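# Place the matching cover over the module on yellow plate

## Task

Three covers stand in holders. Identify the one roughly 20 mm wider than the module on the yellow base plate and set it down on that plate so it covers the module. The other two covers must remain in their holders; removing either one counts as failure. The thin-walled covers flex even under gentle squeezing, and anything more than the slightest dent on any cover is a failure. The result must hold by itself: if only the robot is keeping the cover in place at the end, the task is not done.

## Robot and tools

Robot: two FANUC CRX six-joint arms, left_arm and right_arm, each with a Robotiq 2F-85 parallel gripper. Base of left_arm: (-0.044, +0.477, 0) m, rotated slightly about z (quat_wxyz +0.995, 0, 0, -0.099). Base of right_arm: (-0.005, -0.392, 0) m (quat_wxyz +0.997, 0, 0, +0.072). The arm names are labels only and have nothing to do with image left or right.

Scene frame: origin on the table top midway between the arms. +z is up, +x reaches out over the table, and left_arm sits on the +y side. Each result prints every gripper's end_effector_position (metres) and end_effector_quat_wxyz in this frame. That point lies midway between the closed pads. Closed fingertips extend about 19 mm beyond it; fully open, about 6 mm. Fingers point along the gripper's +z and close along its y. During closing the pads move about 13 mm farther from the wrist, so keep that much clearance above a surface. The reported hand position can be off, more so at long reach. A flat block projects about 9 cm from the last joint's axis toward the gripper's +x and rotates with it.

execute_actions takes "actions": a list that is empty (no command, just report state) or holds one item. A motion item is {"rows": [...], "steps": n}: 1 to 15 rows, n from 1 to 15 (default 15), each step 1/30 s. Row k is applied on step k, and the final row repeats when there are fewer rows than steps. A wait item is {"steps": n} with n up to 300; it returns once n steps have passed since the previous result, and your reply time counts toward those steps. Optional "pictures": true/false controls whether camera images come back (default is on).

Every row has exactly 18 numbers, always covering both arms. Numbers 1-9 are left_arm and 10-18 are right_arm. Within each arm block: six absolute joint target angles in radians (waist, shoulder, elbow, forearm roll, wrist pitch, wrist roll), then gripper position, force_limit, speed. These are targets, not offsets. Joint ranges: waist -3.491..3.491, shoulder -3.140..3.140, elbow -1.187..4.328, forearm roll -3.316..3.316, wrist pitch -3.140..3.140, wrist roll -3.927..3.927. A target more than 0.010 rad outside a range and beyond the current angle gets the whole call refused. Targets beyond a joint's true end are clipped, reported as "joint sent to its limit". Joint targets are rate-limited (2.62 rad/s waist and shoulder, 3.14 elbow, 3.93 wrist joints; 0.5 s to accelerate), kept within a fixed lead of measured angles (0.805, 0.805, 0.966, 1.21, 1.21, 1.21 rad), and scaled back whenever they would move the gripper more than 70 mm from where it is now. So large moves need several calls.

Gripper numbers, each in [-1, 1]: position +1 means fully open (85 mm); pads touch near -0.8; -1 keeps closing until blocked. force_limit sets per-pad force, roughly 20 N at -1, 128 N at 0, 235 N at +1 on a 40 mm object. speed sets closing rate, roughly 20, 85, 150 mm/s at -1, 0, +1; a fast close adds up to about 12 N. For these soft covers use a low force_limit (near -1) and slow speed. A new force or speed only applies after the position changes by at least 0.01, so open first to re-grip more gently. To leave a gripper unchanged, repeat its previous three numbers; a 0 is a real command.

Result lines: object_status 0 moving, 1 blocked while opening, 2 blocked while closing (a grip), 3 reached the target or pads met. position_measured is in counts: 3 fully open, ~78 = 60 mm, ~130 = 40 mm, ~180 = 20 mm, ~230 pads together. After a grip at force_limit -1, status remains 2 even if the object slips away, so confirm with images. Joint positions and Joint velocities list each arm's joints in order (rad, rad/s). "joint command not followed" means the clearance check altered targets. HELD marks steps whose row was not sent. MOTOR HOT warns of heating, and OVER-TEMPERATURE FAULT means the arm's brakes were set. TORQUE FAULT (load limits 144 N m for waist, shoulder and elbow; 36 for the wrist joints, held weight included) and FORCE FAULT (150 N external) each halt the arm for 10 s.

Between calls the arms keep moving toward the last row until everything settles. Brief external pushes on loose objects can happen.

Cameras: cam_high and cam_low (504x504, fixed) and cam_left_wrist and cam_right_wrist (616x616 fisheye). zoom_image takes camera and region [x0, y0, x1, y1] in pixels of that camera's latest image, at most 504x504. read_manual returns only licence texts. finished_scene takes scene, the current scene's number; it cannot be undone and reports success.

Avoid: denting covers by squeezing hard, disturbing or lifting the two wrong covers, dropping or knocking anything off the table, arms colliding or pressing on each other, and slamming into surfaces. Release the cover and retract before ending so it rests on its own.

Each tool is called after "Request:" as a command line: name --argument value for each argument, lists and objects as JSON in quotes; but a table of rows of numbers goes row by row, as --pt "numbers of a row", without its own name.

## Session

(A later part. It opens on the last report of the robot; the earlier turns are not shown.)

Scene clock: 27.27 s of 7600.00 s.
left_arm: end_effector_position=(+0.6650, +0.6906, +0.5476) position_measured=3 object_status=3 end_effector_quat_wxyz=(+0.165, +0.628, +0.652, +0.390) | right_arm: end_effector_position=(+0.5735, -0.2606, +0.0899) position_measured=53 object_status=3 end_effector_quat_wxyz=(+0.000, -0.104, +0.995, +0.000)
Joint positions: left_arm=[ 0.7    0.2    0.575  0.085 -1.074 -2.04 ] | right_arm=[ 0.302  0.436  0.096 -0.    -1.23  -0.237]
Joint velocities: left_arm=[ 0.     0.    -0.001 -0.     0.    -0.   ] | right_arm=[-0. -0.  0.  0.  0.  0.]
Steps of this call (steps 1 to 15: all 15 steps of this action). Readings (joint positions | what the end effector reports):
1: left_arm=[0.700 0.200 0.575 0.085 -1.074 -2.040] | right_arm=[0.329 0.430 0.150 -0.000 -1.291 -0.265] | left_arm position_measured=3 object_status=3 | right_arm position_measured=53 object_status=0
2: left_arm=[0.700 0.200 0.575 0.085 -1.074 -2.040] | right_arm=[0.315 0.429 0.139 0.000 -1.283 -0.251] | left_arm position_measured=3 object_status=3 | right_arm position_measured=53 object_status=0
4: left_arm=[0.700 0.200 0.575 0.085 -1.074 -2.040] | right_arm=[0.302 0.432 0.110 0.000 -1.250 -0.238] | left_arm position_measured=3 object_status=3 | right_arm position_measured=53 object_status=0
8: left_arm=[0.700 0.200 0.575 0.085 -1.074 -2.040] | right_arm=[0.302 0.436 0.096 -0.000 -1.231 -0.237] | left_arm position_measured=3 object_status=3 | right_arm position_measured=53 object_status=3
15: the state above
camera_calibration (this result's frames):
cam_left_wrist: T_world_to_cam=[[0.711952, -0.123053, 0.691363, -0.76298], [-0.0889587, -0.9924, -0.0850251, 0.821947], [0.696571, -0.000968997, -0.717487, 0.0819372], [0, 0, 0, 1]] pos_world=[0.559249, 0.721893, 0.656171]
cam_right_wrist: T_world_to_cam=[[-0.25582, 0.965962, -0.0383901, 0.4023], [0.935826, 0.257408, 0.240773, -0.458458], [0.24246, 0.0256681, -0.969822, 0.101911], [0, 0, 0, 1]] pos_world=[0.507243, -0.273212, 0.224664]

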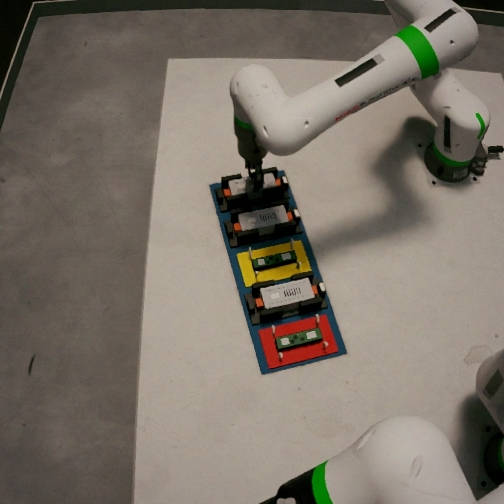

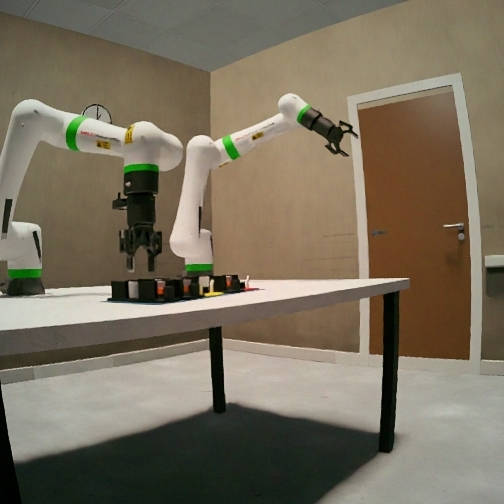

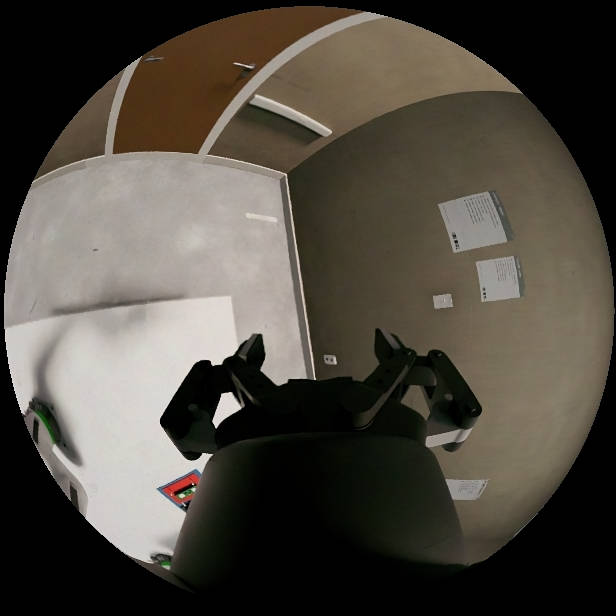

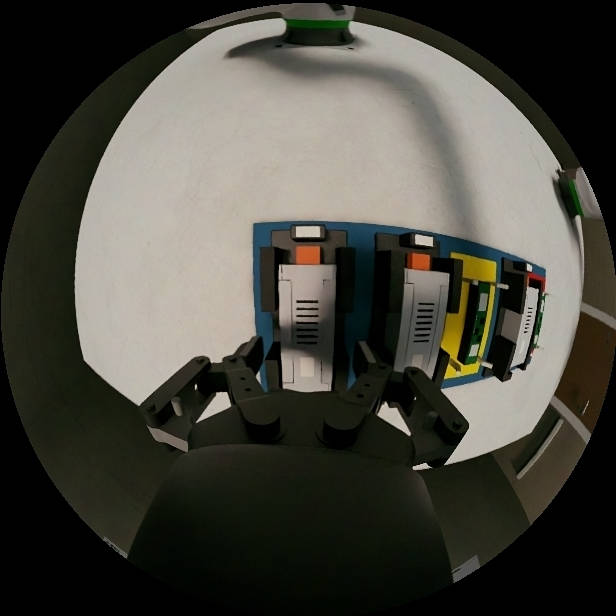

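Request:
execute_actions --actions '[{"rows":[[0.7,0.2,0.575,0.085,-1.074,-2.04,1,0,0,0.3016,0.454,0.072,0,-1.188,-0.2366,0.6,-1,0],[0.7,0.2,0.575,0.085,-1.074,-2.04,1,0,0,0.3016,0.454,0.072,0,-1.188,-0.2366,0.6,-1,0],[0.7,0.2,0.575,0.085,-1.074,-2.04,1,0,0,0.3016,0.454,0.072,0,-1.188,-0.2366,0.6,-1,0],[0.7,0.2,0.575,0.085,-1.074,-2.04,1,0,0,0.3016,0.4726,0.0483,0,-1.1465,-0.2366,0.6,-1,0]],"steps":15}]'

Request:
zoom_image --camera "cam_low" --region '[90, 220, 240, 320]'

Request:
zoom_image --camera "cam_right_wrist" --region '[180, 200, 480, 420]'

Scene clock: 29.67 s of 7600.00 s.
left_arm: end_effector_position=(+0.6650, +0.6906, +0.5476) position_measured=3 object_status=3 end_effector_quat_wxyz=(+0.165, +0.628, +0.652, +0.390) | right_arm: end_effector_position=(+0.5735, -0.2607, +0.0499) position_measured=53 object_status=3 end_effector_quat_wxyz=(+0.000, -0.104, +0.995, -0.000)
Joint positions: left_arm=[ 0.7    0.2    0.575  0.085 -1.074 -2.04 ] | right_arm=[ 0.302  0.473  0.048  0.    -1.147 -0.237]
Joint velocities: left_arm=[-0.    -0.     0.001 -0.     0.001  0.   ] | right_arm=[-0.    -0.    -0.    -0.001  0.     0.   ]
Steps of this call (steps 1 to 15: the robot went on to your last target; steps 16 to 57: nothing new was sent; steps 58 to 72: all 15 steps of this action). Readings (joint positions | what the end effector reports):
58: left_arm=[0.700 0.200 0.575 0.085 -1.074 -2.040] | right_arm=[0.302 0.436 0.095 0.000 -1.229 -0.237] | left_arm position_measured=3 object_status=3 | right_arm position_measured=53 object_status=3
59: left_arm=[0.700 0.200 0.575 0.085 -1.074 -2.040] | right_arm=[0.302 0.438 0.091 0.000 -1.222 -0.237] | left_arm position_measured=3 object_status=3 | right_arm position_measured=53 object_status=3
61: left_arm=[0.700 0.200 0.575 0.085 -1.074 -2.040] | right_arm=[0.302 0.451 0.075 0.000 -1.195 -0.237] | left_arm position_measured=3 object_status=3 | right_arm position_measured=53 object_status=3
65: left_arm=[0.700 0.200 0.575 0.085 -1.074 -2.040] | right_arm=[0.302 0.472 0.049 0.000 -1.148 -0.237] | left_arm position_measured=3 object_status=3 | right_arm position_measured=53 object_status=3
72: the state above
camera_calibration (this result's frames):
cam_left_wrist: T_world_to_cam=[[0.711952, -0.123053, 0.691363, -0.76298], [-0.0889587, -0.9924, -0.0850253, 0.821947], [0.696571, -0.00096882, -0.717488, 0.0819372], [0, 0, 0, 1]] pos_world=[0.559249, 0.721893, 0.656171]
cam_right_wrist: T_world_to_cam=[[-0.255772, 0.965971, -0.0384786, 0.400824], [0.935825, 0.257382, 0.240802, -0.448836], [0.242512, 0.0255811, -0.969811, 0.0630528], [0, 0, 0, 1]] pos_world=[0.50726, -0.273276, 0.184653]

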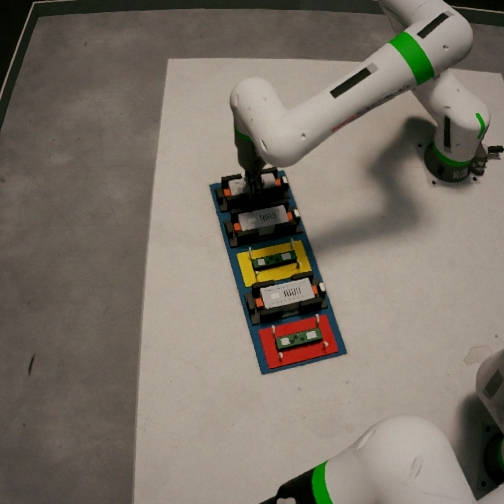

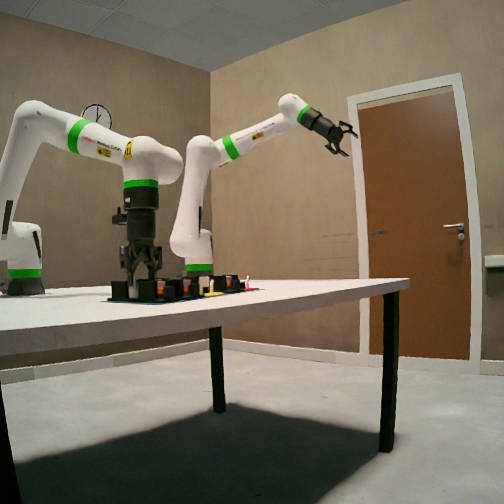

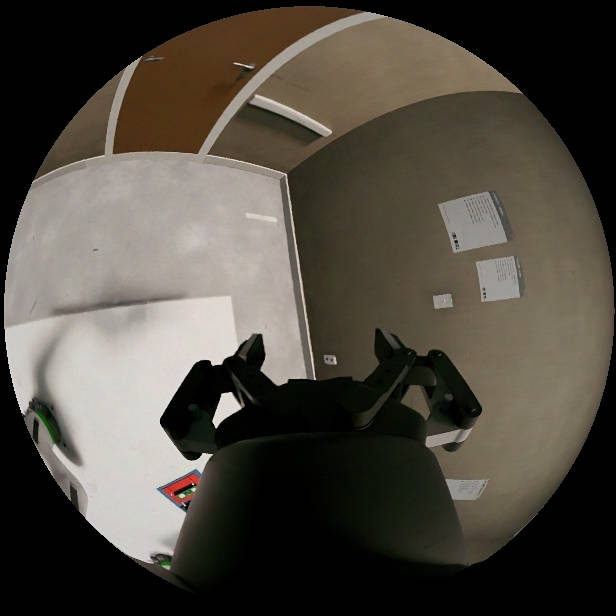

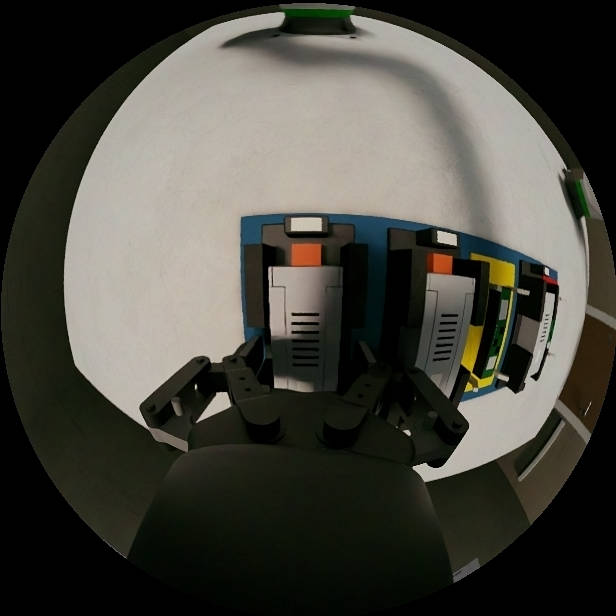

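Region (90, 220, 240, 320) of cam_low's 504x504 image, scaled by 3.360, with more detail than that image has.

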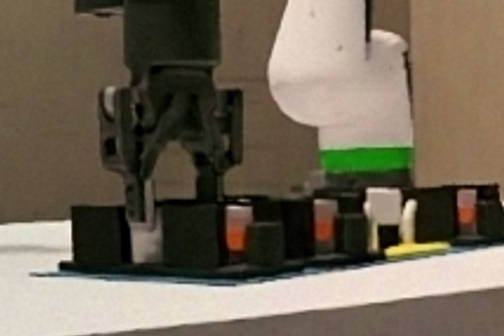

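Region (180, 200, 480, 420) of cam_right_wrist's 616x616 image, scaled by 1.680, with more detail than that image has; it fills the top 370 rows of this view, and the rest is white.

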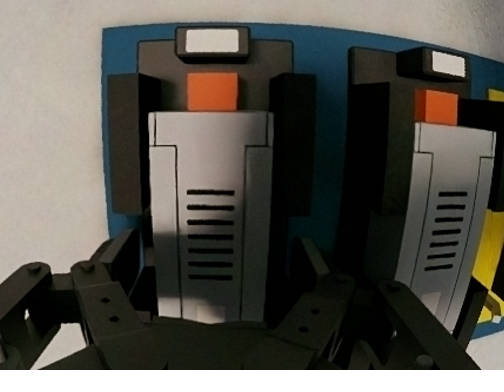

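Request:
execute_actions --actions '[{"rows":[[0.7,0.2,0.575,0.085,-1.074,-2.04,1,0,0,0.3016,0.4726,0.0483,0,-1.1465,-0.2366,0.2,-1,-1]],"steps":15}]' --pictures false

Request:
execute_actions --actions '[{"steps":25}]'

Request:
zoom_image --camera "cam_right_wrist" --region '[230, 280, 390, 400]'

Scene clock: 31.77 s of 7600.00 s.
left_arm: end_effector_position=(+0.6650, +0.6906, +0.5476) position_measured=3 object_status=3 end_effector_quat_wxyz=(+0.165, +0.628, +0.652, +0.390) | right_arm: end_effector_position=(+0.5735, -0.2607, +0.0499) position_measured=75 object_status=0 end_effector_quat_wxyz=(-0.000, -0.104, +0.995, -0.000)
Joint positions: left_arm=[ 0.7    0.2    0.575  0.085 -1.074 -2.04 ] | right_arm=[ 0.302  0.473  0.048 -0.    -1.146 -0.237]
Joint velocities: left_arm=[ 0.    -0.001  0.    -0.001  0.     0.   ] | right_arm=[ 0.001 -0.    -0.    -0.001  0.    -0.001]
Steps of this call (steps 1 to 15: the robot went on to your last target; steps 16 to 48: nothing new was sent; steps 49 to 63: all 15 steps of this action). Readings (joint positions | what the end effector reports):
49: left_arm=[0.700 0.200 0.575 0.085 -1.074 -2.040] | right_arm=[0.302 0.473 0.048 0.000 -1.146 -0.237] | left_arm position_measured=3 object_status=3 | right_arm position_measured=53 object_status=0
50: left_arm=[0.700 0.200 0.575 0.085 -1.074 -2.040] | right_arm=[0.302 0.473 0.048 0.000 -1.146 -0.237] | left_arm position_measured=3 object_status=3 | right_arm position_measured=54 object_status=0
52: left_arm=[0.700 0.200 0.575 0.085 -1.074 -2.040] | right_arm=[0.302 0.473 0.048 -0.000 -1.146 -0.237] | left_arm position_measured=3 object_status=3 | right_arm position_measured=56 object_status=0
56: left_arm=[0.700 0.200 0.575 0.085 -1.074 -2.040] | right_arm=[0.302 0.473 0.048 -0.000 -1.147 -0.237] | left_arm position_measured=3 object_status=3 | right_arm position_measured=63 object_status=0
63: the state above

Scene clock: 32.60 s of 7600.00 s.
left_arm: end_effector_position=(+0.6650, +0.6906, +0.5476) position_measured=3 object_status=3 end_effector_quat_wxyz=(+0.165, +0.628, +0.652, +0.390) | right_arm: end_effector_position=(+0.5735, -0.2607, +0.0499) position_measured=104 object_status=3 end_effector_quat_wxyz=(-0.000, -0.104, +0.995, -0.000)
Joint positions: left_arm=[ 0.7    0.2    0.575  0.085 -1.074 -2.04 ] | right_arm=[ 0.302  0.473  0.048 -0.    -1.147 -0.237]
Joint velocities: left_arm=[-0.    -0.     0.     0.001  0.     0.   ] | right_arm=[ 0.     0.     0.    -0.001  0.    -0.002]
Steps of this call (steps 1 to 15: the robot went on to your last target; steps 16 to 25: nothing new was sent). Readings (joint positions | what the end effector reports):
1: left_arm=[0.700 0.200 0.575 0.085 -1.074 -2.040] | right_arm=[0.302 0.473 0.048 0.000 -1.147 -0.237] | left_arm position_measured=3 object_status=3 | right_arm position_measured=77 object_status=0
2: left_arm=[0.700 0.200 0.575 0.085 -1.074 -2.040] | right_arm=[0.302 0.473 0.048 -0.000 -1.146 -0.237] | left_arm position_measured=3 object_status=3 | right_arm position_measured=79 object_status=0
4: left_arm=[0.700 0.200 0.575 0.085 -1.074 -2.040] | right_arm=[0.302 0.473 0.048 -0.000 -1.146 -0.237] | left_arm position_measured=3 object_status=3 | right_arm position_measured=82 object_status=0
8: left_arm=[0.700 0.200 0.575 0.085 -1.074 -2.040] | right_arm=[0.302 0.473 0.048 -0.000 -1.146 -0.237] | left_arm position_measured=3 object_status=3 | right_arm position_measured=89 object_status=0
25: the state above
All arms were judged still, so your last target was given up. Only a new action makes them travel on or press farther. Fingers that are still opening or closing keep moving.
camera_calibration (this result's frames):
cam_left_wrist: T_world_to_cam=[[0.711952, -0.123053, 0.691363, -0.76298], [-0.0889589, -0.9924, -0.0850252, 0.821947], [0.696571, -0.000969008, -0.717488, 0.0819374], [0, 0, 0, 1]] pos_world=[0.559249, 0.721892, 0.656171]
cam_right_wrist: T_world_to_cam=[[-0.255779, 0.96597, -0.0384598, 0.400807], [0.935842, 0.257387, 0.240731, -0.448815], [0.242438, 0.0255818, -0.969829, 0.0630577], [0, 0, 0, 1]] pos_world=[0.50725, -0.273262, 0.184614]

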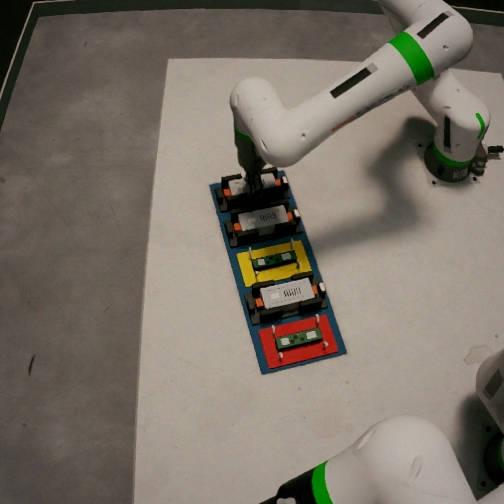

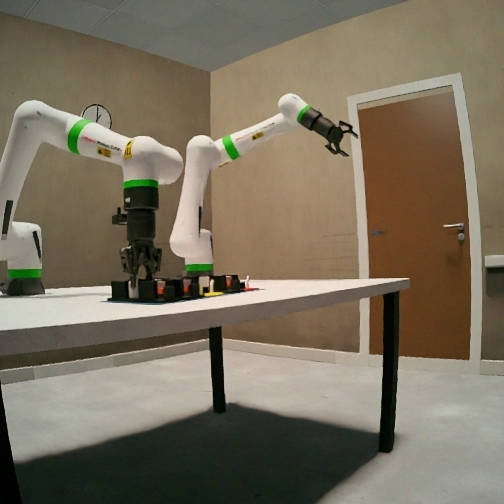

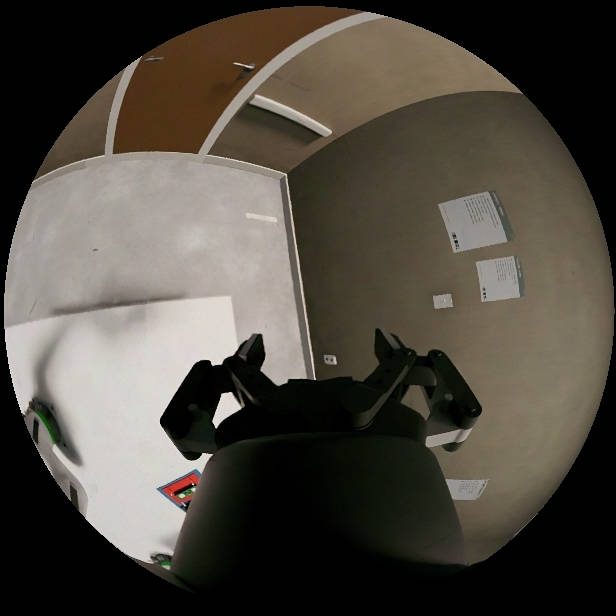

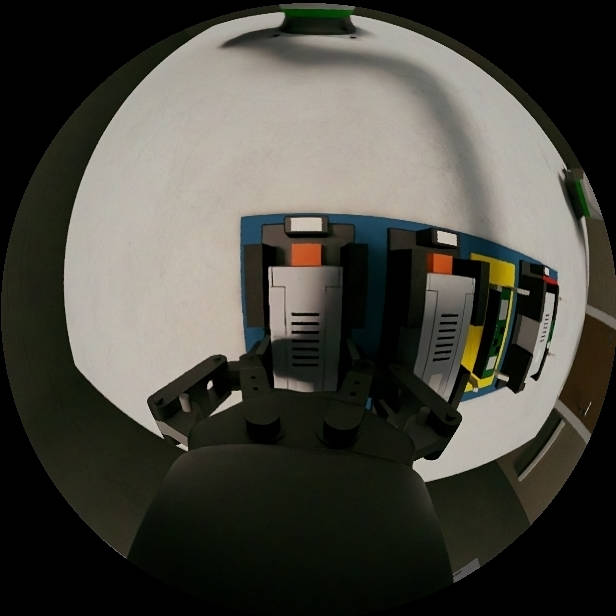

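Region (230, 280, 390, 400) of cam_right_wrist's 616x616 image, scaled by 3.150, with more detail than that image has; it fills the top 378 rows of this view, and the rest is white.

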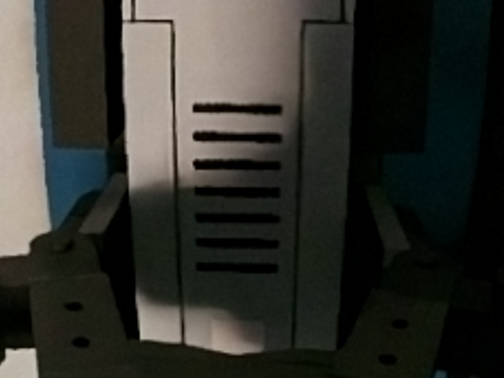

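Request:
execute_actions --actions '[{"rows":[[0.7,0.2,0.575,0.085,-1.074,-2.04,1,0,0,0.299,0.4726,0.0483,0,-1.1465,-0.234,0.2,-1,-1],[0.7,0.2,0.575,0.085,-1.074,-2.04,1,0,0,0.299,0.4726,0.0483,0,-1.1465,-0.234,0.2,-1,-1],[0.7,0.2,0.575,0.085,-1.074,-2.04,1,0,0,0.299,0.4726,0.0483,0,-1.1465,-0.234,0.2,-1,-1],[0.7,0.2,0.575,0.085,-1.074,-2.04,1,0,0,0.299,0.4726,0.0483,0,-1.1465,-0.234,0.13,-1,-1]],"steps":15}]'

Request:
zoom_image --camera "cam_right_wrist" --region '[230, 280, 390, 400]'

Scene clock: 34.20 s of 7600.00 s.
left_arm: end_effector_position=(+0.6650, +0.6906, +0.5476) position_measured=3 object_status=3 end_effector_quat_wxyz=(+0.165, +0.628, +0.652, +0.390) | right_arm: end_effector_position=(+0.5738, -0.2622, +0.0499) position_measured=113 object_status=0 end_effector_quat_wxyz=(-0.000, -0.104, +0.995, +0.000)
Joint positions: left_arm=[ 0.7    0.2    0.575  0.085 -1.074 -2.04 ] | right_arm=[ 0.299  0.473  0.048 -0.    -1.146 -0.234]
Joint velocities: left_arm=[-0.     0.     0.001 -0.     0.001 -0.   ] | right_arm=[-0.001 -0.    -0.    -0.    -0.    -0.   ]
Steps of this call (steps 1 to 33: nothing new was sent; steps 34 to 48: all 15 steps of this action). Readings (joint positions | what the end effector reports):
34: left_arm=[0.700 0.200 0.575 0.085 -1.074 -2.040] | right_arm=[0.302 0.473 0.048 -0.000 -1.146 -0.236] | left_arm position_measured=3 object_status=3 | right_arm position_measured=104 object_status=3
35: left_arm=[0.700 0.200 0.575 0.085 -1.074 -2.040] | right_arm=[0.301 0.473 0.048 -0.000 -1.146 -0.235] | left_arm position_measured=3 object_status=3 | right_arm position_measured=104 object_status=3
37: left_arm=[0.700 0.200 0.575 0.085 -1.074 -2.040] | right_arm=[0.300 0.473 0.048 -0.000 -1.146 -0.234] | left_arm position_measured=3 object_status=3 | right_arm position_measured=104 object_status=0
41: left_arm=[0.700 0.200 0.575 0.085 -1.074 -2.040] | right_arm=[0.299 0.473 0.048 -0.000 -1.146 -0.234] | left_arm position_measured=3 object_status=3 | right_arm position_measured=108 object_status=0
48: the state above
camera_calibration (this result's frames):
cam_left_wrist: T_world_to_cam=[[0.711952, -0.123053, 0.691363, -0.76298], [-0.0889589, -0.9924, -0.0850253, 0.821947], [0.696571, -0.000968978, -0.717487, 0.0819372], [0, 0, 0, 1]] pos_world=[0.559249, 0.721892, 0.656171]
cam_right_wrist: T_world_to_cam=[[-0.255788, 0.965969, -0.038429, 0.402326], [0.935844, 0.257387, 0.240725, -0.448742], [0.242424, 0.0256109, -0.969832, 0.0630226], [0, 0, 0, 1]] pos_world=[0.507584, -0.274748, 0.184606]

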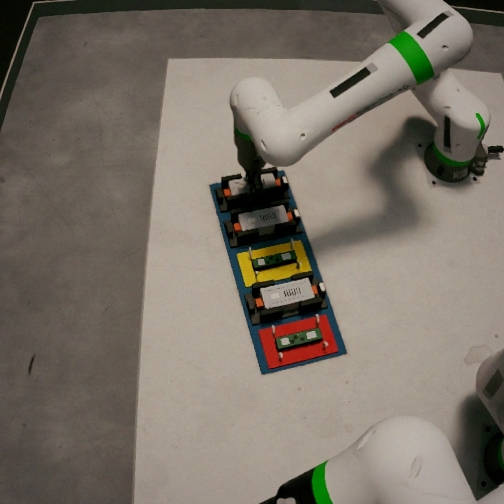

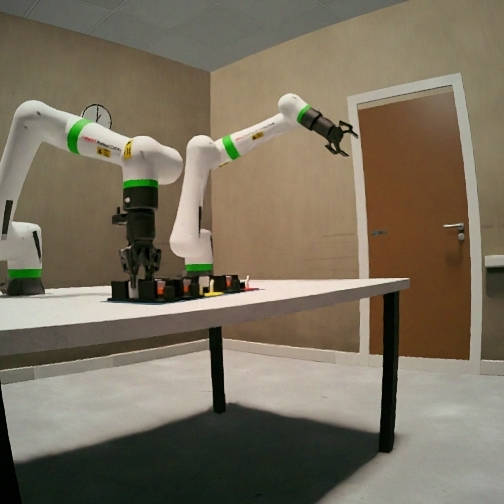

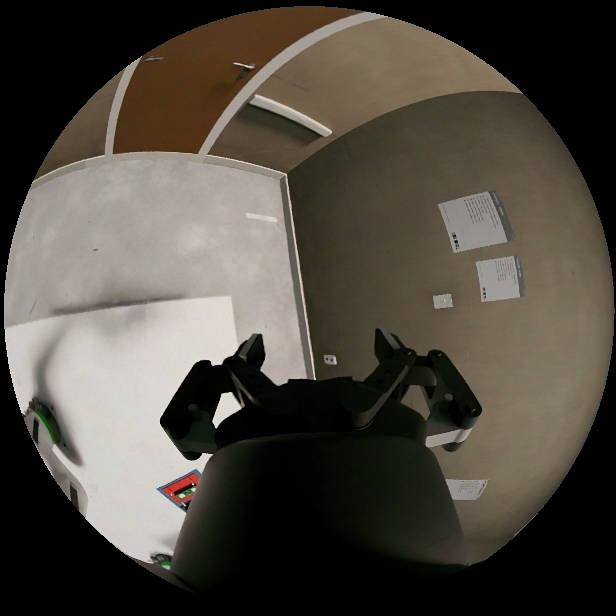

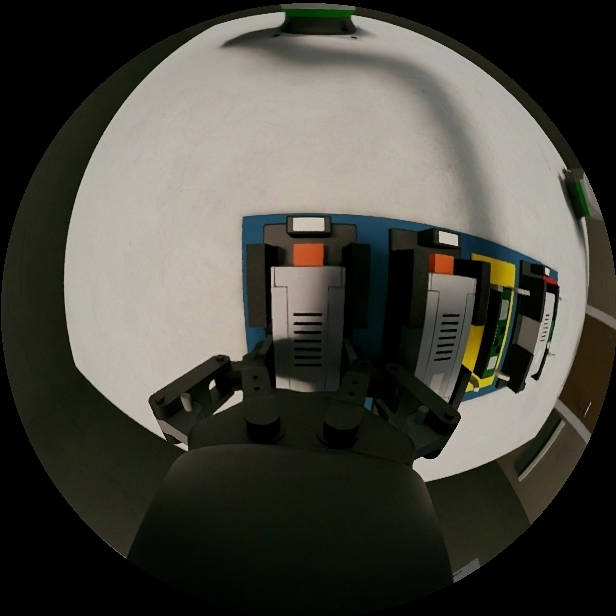

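Region (230, 280, 390, 400) of cam_right_wrist's 616x616 image, scaled by 3.150, with more detail than that image has; it fills the top 378 rows of this view, and the rest is white.

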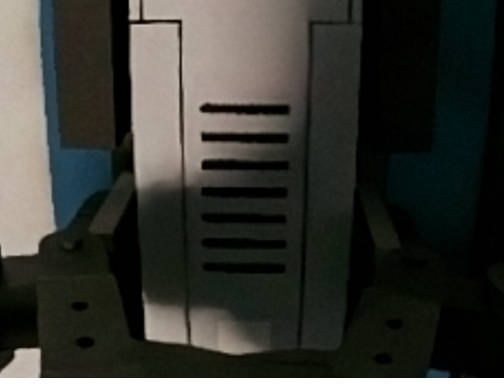

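Request:
execute_actions --actions '[{"rows":[[0.7,0.2,0.575,0.085,-1.074,-2.04,1,0,0,0.299,0.4726,0.0483,0,-1.1465,-0.234,0.09,-1,-1]],"steps":15}]' --pictures false

Scene clock: 35.30 s of 7600.00 s.
left_arm: end_effector_position=(+0.6650, +0.6906, +0.5476) position_measured=3 object_status=3 end_effector_quat_wxyz=(+0.165, +0.628, +0.652, +0.390) | right_arm: end_effector_position=(+0.5738, -0.2622, +0.0499) position_measured=117 object_status=2 end_effector_quat_wxyz=(-0.000, -0.104, +0.995, +0.000)
Joint positions: left_arm=[ 0.7    0.2    0.575  0.085 -1.074 -2.04 ] | right_arm=[ 0.299  0.473  0.048 -0.    -1.146 -0.234]
Joint velocities: left_arm=[-0.     0.     0.001  0.    -0.001 -0.   ] | right_arm=[-0. -0. -0.  0. -0.  0.]
Steps of this call (steps 1 to 15: the robot went on to your last target; steps 16 to 18: nothing new was sent; steps 19 to 33: all 15 steps of this action). Readings (joint positions | what the end effector reports):
19: left_arm=[0.700 0.200 0.575 0.085 -1.074 -2.040] | right_arm=[0.299 0.473 0.048 -0.000 -1.146 -0.234] | left_arm position_measured=3 object_status=3 | right_arm position_measured=113 object_status=0
20: left_arm=[0.700 0.200 0.575 0.085 -1.074 -2.040] | right_arm=[0.299 0.473 0.048 -0.000 -1.146 -0.234] | left_arm position_measured=3 object_status=3 | right_arm position_measured=113 object_status=0
22: left_arm=[0.700 0.200 0.575 0.085 -1.074 -2.040] | right_arm=[0.299 0.473 0.048 -0.000 -1.146 -0.234] | left_arm position_measured=3 object_status=3 | right_arm position_measured=115 object_status=0
26: left_arm=[0.700 0.200 0.575 0.085 -1.074 -2.040] | right_arm=[0.299 0.473 0.048 -0.000 -1.146 -0.234] | left_arm position_measured=3 object_status=3 | right_arm position_measured=117 object_status=0
33: the state above

Request:
execute_actions --actions '[{"rows":[[0.7,0.2,0.575,0.085,-1.074,-2.04,1,0,0,0.299,0.454,0.072,0,-1.188,-0.234,0.09,-1,-1],[0.7,0.2,0.575,0.085,-1.074,-2.04,1,0,0,0.299,0.454,0.072,0,-1.188,-0.234,0.09,-1,-1],[0.7,0.2,0.575,0.085,-1.074,-2.04,1,0,0,0.299,0.454,0.072,0,-1.188,-0.234,0.09,-1,-1],[0.7,0.2,0.575,0.085,-1.074,-2.04,1,0,0,0.299,0.454,0.072,0,-1.188,-0.234,0.09,-1,-1],[0.7,0.2,0.575,0.085,-1.074,-2.04,1,0,0,0.299,0.454,0.072,0,-1.188,-0.234,0.09,-1,-1],[0.7,0.2,0.575,0.085,-1.074,-2.04,1,0,0,0.299,0.436,0.0957,0,-1.2304,-0.234,0.09,-1,-1]],"steps":15}]'

Scene clock: 36.70 s of 7600.00 s.
left_arm: end_effector_position=(+0.6650, +0.6906, +0.5476) position_measured=3 object_status=3 end_effector_quat_wxyz=(+0.165, +0.628, +0.652, +0.390) | right_arm: end_effector_position=(+0.5738, -0.2622, +0.0900) position_measured=118 object_status=2 end_effector_quat_wxyz=(+0.000, -0.104, +0.995, -0.000)
Joint positions: left_arm=[ 0.7    0.2    0.575  0.085 -1.074 -2.04 ] | right_arm=[ 0.299  0.436  0.096  0.    -1.23  -0.234]
Joint velocities: left_arm=[ 0.    -0.    -0.001  0.    -0.     0.   ] | right_arm=[ 0.     0.     0.001  0.    -0.    -0.001]
Steps of this call (steps 1 to 15: the robot went on to your last target; steps 16 to 27: nothing new was sent; steps 28 to 42: all 15 steps of this action). Readings (joint positions | what the end effector reports):
28: left_arm=[0.700 0.200 0.575 0.085 -1.074 -2.040] | right_arm=[0.299 0.472 0.048 0.000 -1.147 -0.234] | left_arm position_measured=3 object_status=3 | right_arm position_measured=117 object_status=2
29: left_arm=[0.700 0.200 0.575 0.085 -1.074 -2.040] | right_arm=[0.299 0.470 0.052 0.000 -1.155 -0.234] | left_arm position_measured=3 object_status=3 | right_arm position_measured=117 object_status=2
31: left_arm=[0.700 0.200 0.575 0.085 -1.074 -2.040] | right_arm=[0.299 0.457 0.068 0.000 -1.180 -0.234] | left_arm position_measured=3 object_status=3 | right_arm position_measured=117 object_status=2
35: left_arm=[0.700 0.200 0.575 0.085 -1.074 -2.040] | right_arm=[0.299 0.445 0.084 0.000 -1.211 -0.234] | left_arm position_measured=3 object_status=3 | right_arm position_measured=117 object_status=2
42: the state above
camera_calibration (this result's frames):
cam_left_wrist: T_world_to_cam=[[0.711952, -0.123053, 0.691363, -0.76298], [-0.0889588, -0.9924, -0.0850253, 0.821947], [0.696571, -0.000968889, -0.717487, 0.0819372], [0, 0, 0, 1]] pos_world=[0.559249, 0.721893, 0.656171]
cam_right_wrist: T_world_to_cam=[[-0.255791, 0.965965, -0.0384973, 0.403928], [0.935795, 0.257403, 0.240899, -0.458411], [0.242609, 0.0255942, -0.969786, 0.101824], [0, 0, 0, 1]] pos_world=[0.507597, -0.27479, 0.224729]

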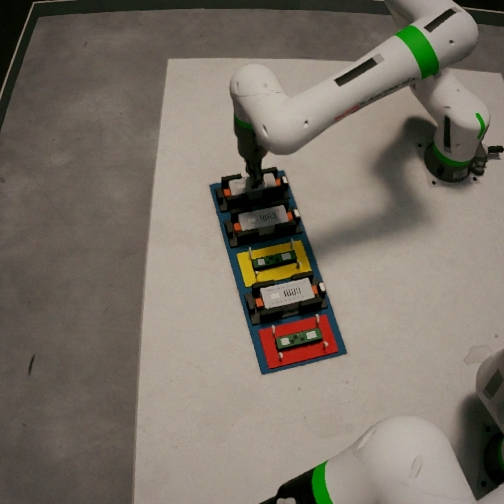

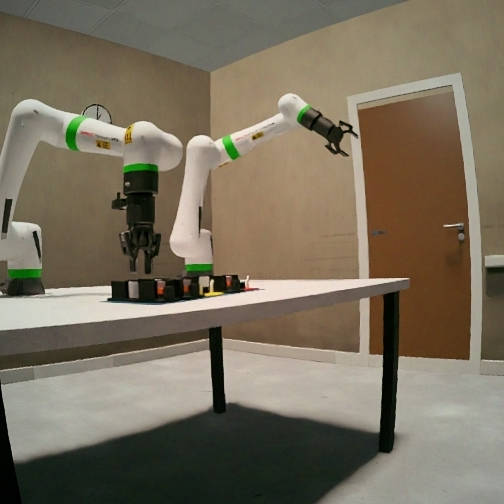

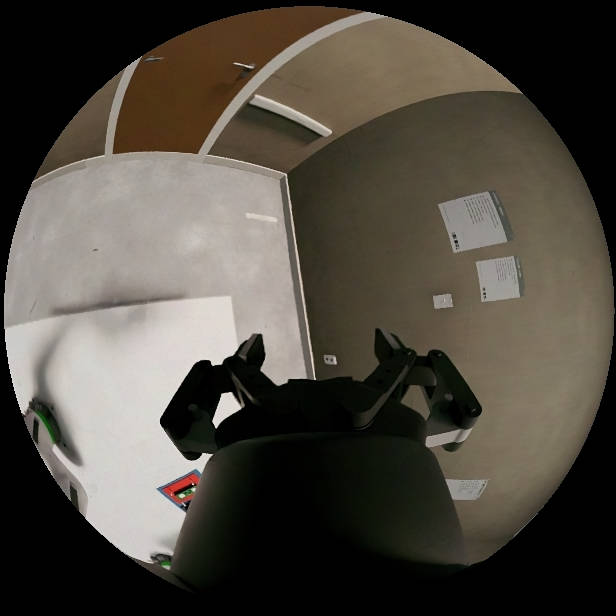

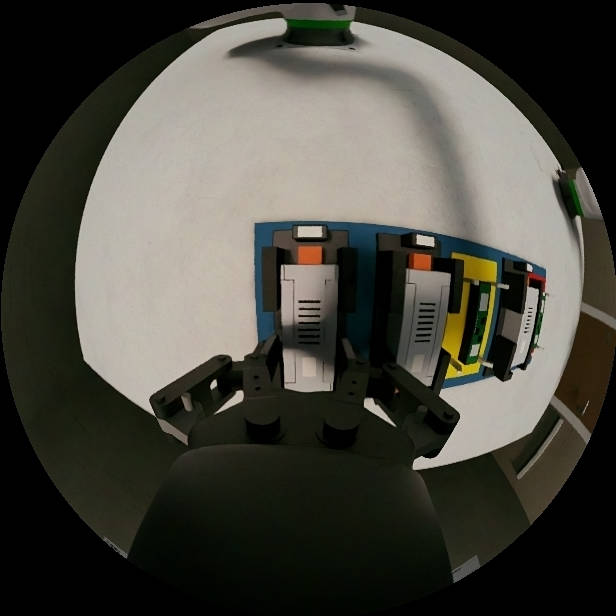

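Request:
execute_actions --actions '[{"rows":[[0.7,0.2,0.575,0.085,-1.074,-2.04,1,0,0,0.299,0.436,0.0957,0,-1.2304,-0.234,0.25,-1,0],[0.7,0.2,0.575,0.085,-1.074,-2.04,1,0,0,0.299,0.436,0.0957,0,-1.2304,-0.234,0.25,-1,0],[0.7,0.2,0.575,0.085,-1.074,-2.04,1,0,0,0.299,0.436,0.0957,0,-1.2304,-0.234,0.25,-1,0],[0.7,0.2,0.575,0.085,-1.074,-2.04,1,0,0,0.299,0.436,0.0957,0,-1.2304,-0.234,0.25,-1,0],[0.7,0.2,0.575,0.085,-1.074,-2.04,1,0,0,0.299,0.454,0.072,0,-1.188,-0.234,0.25,-1,0],[0.7,0.2,0.575,0.085,-1.074,-2.04,1,0,0,0.299,0.454,0.072,0,-1.188,-0.234,0.25,-1,0],[0.7,0.2,0.575,0.085,-1.074,-2.04,1,0,0,0.299,0.454,0.072,0,-1.188,-0.234,0.25,-1,0],[0.7,0.2,0.575,0.085,-1.074,-2.04,1,0,0,0.299,0.484,0.034,0,-1.121,-0.234,0.25,-1,0]],"steps":15}]' --pictures false

Request:
execute_actions --actions '[{"rows":[[0.7,0.2,0.575,0.085,-1.074,-2.04,1,0,0,0.299,0.484,0.034,0,-1.121,-0.234,0.25,-1,0],[0.7,0.2,0.575,0.085,-1.074,-2.04,1,0,0,0.299,0.484,0.034,0,-1.121,-0.234,0.25,-1,0],[0.7,0.2,0.575,0.085,-1.074,-2.04,1,0,0,0.299,0.484,0.034,0,-1.121,-0.234,0.25,-1,0],[0.7,0.2,0.575,0.085,-1.074,-2.04,1,0,0,0.299,0.484,0.034,0,-1.121,-0.234,0.13,-1,-1]],"steps":15}]' --pictures false

Request:
execute_actions --actions '[{"rows":[[0.7,0.2,0.575,0.085,-1.074,-2.04,1,0,0,0.299,0.484,0.034,0,-1.121,-0.234,0.06,-1,-1]],"steps":15}]'

Request:
zoom_image --camera "cam_low" --region '[90, 220, 240, 320]'

Scene clock: 39.87 s of 7600.00 s.
left_arm: end_effector_position=(+0.6650, +0.6906, +0.5476) position_measured=3 object_status=3 end_effector_quat_wxyz=(+0.165, +0.628, +0.652, +0.390) | right_arm: end_effector_position=(+0.5733, -0.2624, +0.0377) position_measured=98 object_status=3 end_effector_quat_wxyz=(-0.000, -0.104, +0.995, +0.000)
Joint positions: left_arm=[ 0.7    0.2    0.575  0.085 -1.074 -2.04 ] | right_arm=[ 0.299  0.484  0.034 -0.    -1.121 -0.234]
Joint velocities: left_arm=[ 0.001 -0.001  0.     0.001 -0.    -0.001] | right_arm=[ 0.    -0.    -0.008 -0.     0.003  0.   ]
Steps of this call (steps 1 to 15: the robot went on to your last target; steps 16 to 80: nothing new was sent; steps 81 to 95: all 15 steps of this action). Readings (joint positions | what the end effector reports):
81: left_arm=[0.700 0.200 0.575 0.085 -1.074 -2.040] | right_arm=[0.299 0.436 0.096 -0.000 -1.230 -0.234] | left_arm position_measured=3 object_status=3 | right_arm position_measured=118 object_status=0
82: left_arm=[0.700 0.200 0.575 0.085 -1.074 -2.040] | right_arm=[0.299 0.436 0.096 -0.000 -1.230 -0.234] | left_arm position_measured=3 object_status=3 | right_arm position_measured=116 object_status=0
84: left_arm=[0.700 0.200 0.575 0.085 -1.074 -2.040] | right_arm=[0.299 0.436 0.096 -0.000 -1.230 -0.234] | left_arm position_measured=3 object_status=3 | right_arm position_measured=106 object_status=0
88: left_arm=[0.700 0.200 0.575 0.085 -1.074 -2.040] | right_arm=[0.299 0.451 0.076 -0.000 -1.195 -0.234] | left_arm position_measured=3 object_status=3 | right_arm position_measured=98 object_status=0
95: the state above

Scene clock: 40.37 s of 7600.00 s.
left_arm: end_effector_position=(+0.6650, +0.6906, +0.5476) position_measured=3 object_status=3 end_effector_quat_wxyz=(+0.165, +0.628, +0.652, +0.390) | right_arm: end_effector_position=(+0.5733, -0.2624, +0.0377) position_measured=112 object_status=0 end_effector_quat_wxyz=(-0.000, -0.104, +0.995, -0.000)
Joint positions: left_arm=[ 0.7    0.2    0.575  0.085 -1.074 -2.04 ] | right_arm=[ 0.299  0.484  0.034 -0.    -1.121 -0.234]
Joint velocities: left_arm=[ 0.001  0.001  0.     0.    -0.001  0.   ] | right_arm=[-0.    -0.    -0.    -0.    -0.     0.001]
Steps of this call (steps 1 to 15: all 15 steps of this action). Readings (joint positions | what the end effector reports):
1: left_arm=[0.700 0.200 0.575 0.085 -1.074 -2.040] | right_arm=[0.299 0.484 0.034 -0.000 -1.121 -0.234] | left_arm position_measured=3 object_status=3 | right_arm position_measured=98 object_status=3
2: left_arm=[0.700 0.200 0.575 0.085 -1.074 -2.040] | right_arm=[0.299 0.484 0.034 -0.000 -1.121 -0.234] | left_arm position_measured=3 object_status=3 | right_arm position_measured=98 object_status=3
4: left_arm=[0.700 0.200 0.575 0.085 -1.074 -2.040] | right_arm=[0.299 0.484 0.034 -0.000 -1.121 -0.234] | left_arm position_measured=3 object_status=3 | right_arm position_measured=98 object_status=0
8: left_arm=[0.700 0.200 0.575 0.085 -1.074 -2.040] | right_arm=[0.299 0.484 0.034 -0.000 -1.121 -0.234] | left_arm position_measured=3 object_status=3 | right_arm position_measured=102 object_status=0
15: the state above

Scene clock: 40.87 s of 7600.00 s.
left_arm: end_effector_position=(+0.6650, +0.6906, +0.5476) position_measured=3 object_status=3 end_effector_quat_wxyz=(+0.165, +0.628, +0.652, +0.390) | right_arm: end_effector_position=(+0.5733, -0.2624, +0.0377) position_measured=120 object_status=2 end_effector_quat_wxyz=(-0.000, -0.104, +0.995, -0.000)
Joint positions: left_arm=[ 0.7    0.2    0.575  0.085 -1.074 -2.04 ] | right_arm=[ 0.299  0.484  0.034  0.    -1.121 -0.234]
Joint velocities: left_arm=[-0.001  0.     0.     0.     0.     0.   ] | right_arm=[-0.    -0.     0.     0.     0.     0.001]
Steps of this call (steps 1 to 15: all 15 steps of this action). Readings (joint positions | what the end effector reports):
1: left_arm=[0.700 0.200 0.575 0.085 -1.074 -2.040] | right_arm=[0.299 0.484 0.034 -0.000 -1.121 -0.234] | left_arm position_measured=3 object_status=3 | right_arm position_measured=112 object_status=0
2: left_arm=[0.700 0.200 0.575 0.085 -1.074 -2.040] | right_arm=[0.299 0.484 0.034 -0.000 -1.121 -0.234] | left_arm position_measured=3 object_status=3 | right_arm position_measured=113 object_status=0
4: left_arm=[0.700 0.200 0.575 0.085 -1.074 -2.040] | right_arm=[0.299 0.484 0.034 -0.000 -1.121 -0.234] | left_arm position_measured=3 object_status=3 | right_arm position_measured=115 object_status=0
8: left_arm=[0.700 0.200 0.575 0.085 -1.074 -2.040] | right_arm=[0.299 0.484 0.034 0.000 -1.121 -0.234] | left_arm position_measured=3 object_status=3 | right_arm position_measured=120 object_status=0
15: the state above
camera_calibration (this result's frames):
cam_left_wrist: T_world_to_cam=[[0.711952, -0.123053, 0.691363, -0.76298], [-0.0889588, -0.9924, -0.0850252, 0.821947], [0.696571, -0.000969001, -0.717487, 0.0819373], [0, 0, 0, 1]] pos_world=[0.559249, 0.721893, 0.656171]
cam_right_wrist: T_world_to_cam=[[-0.255828, 0.965955, -0.0385026, 0.402005], [0.935857, 0.257447, 0.240611, -0.445262], [0.242332, 0.0255221, -0.969858, 0.0514354], [0, 0, 0, 1]] pos_world=[0.507081, -0.275, 0.172498]

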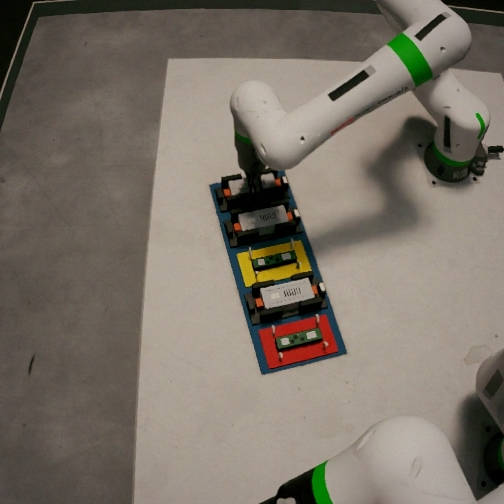

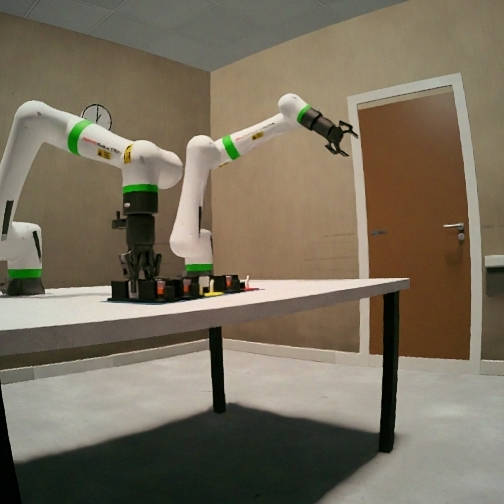

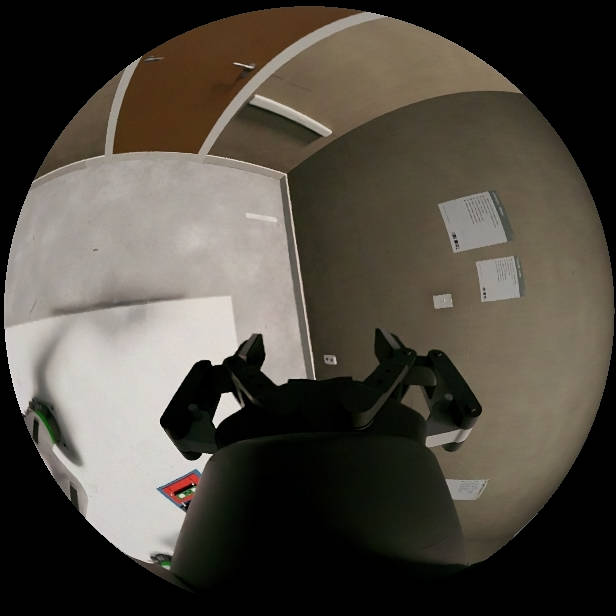

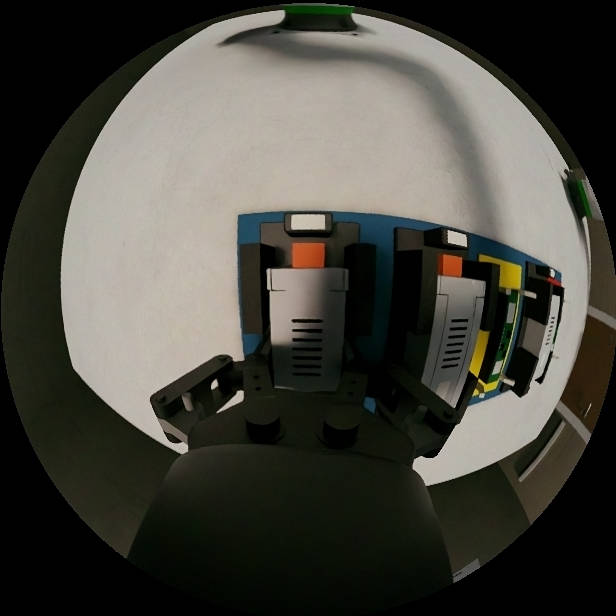

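Region (90, 220, 240, 320) of cam_low's 504x504 image, scaled by 3.360, with more detail than that image has.

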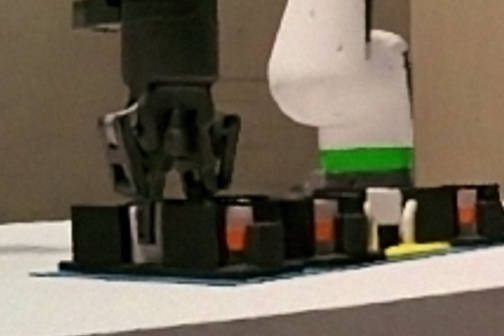

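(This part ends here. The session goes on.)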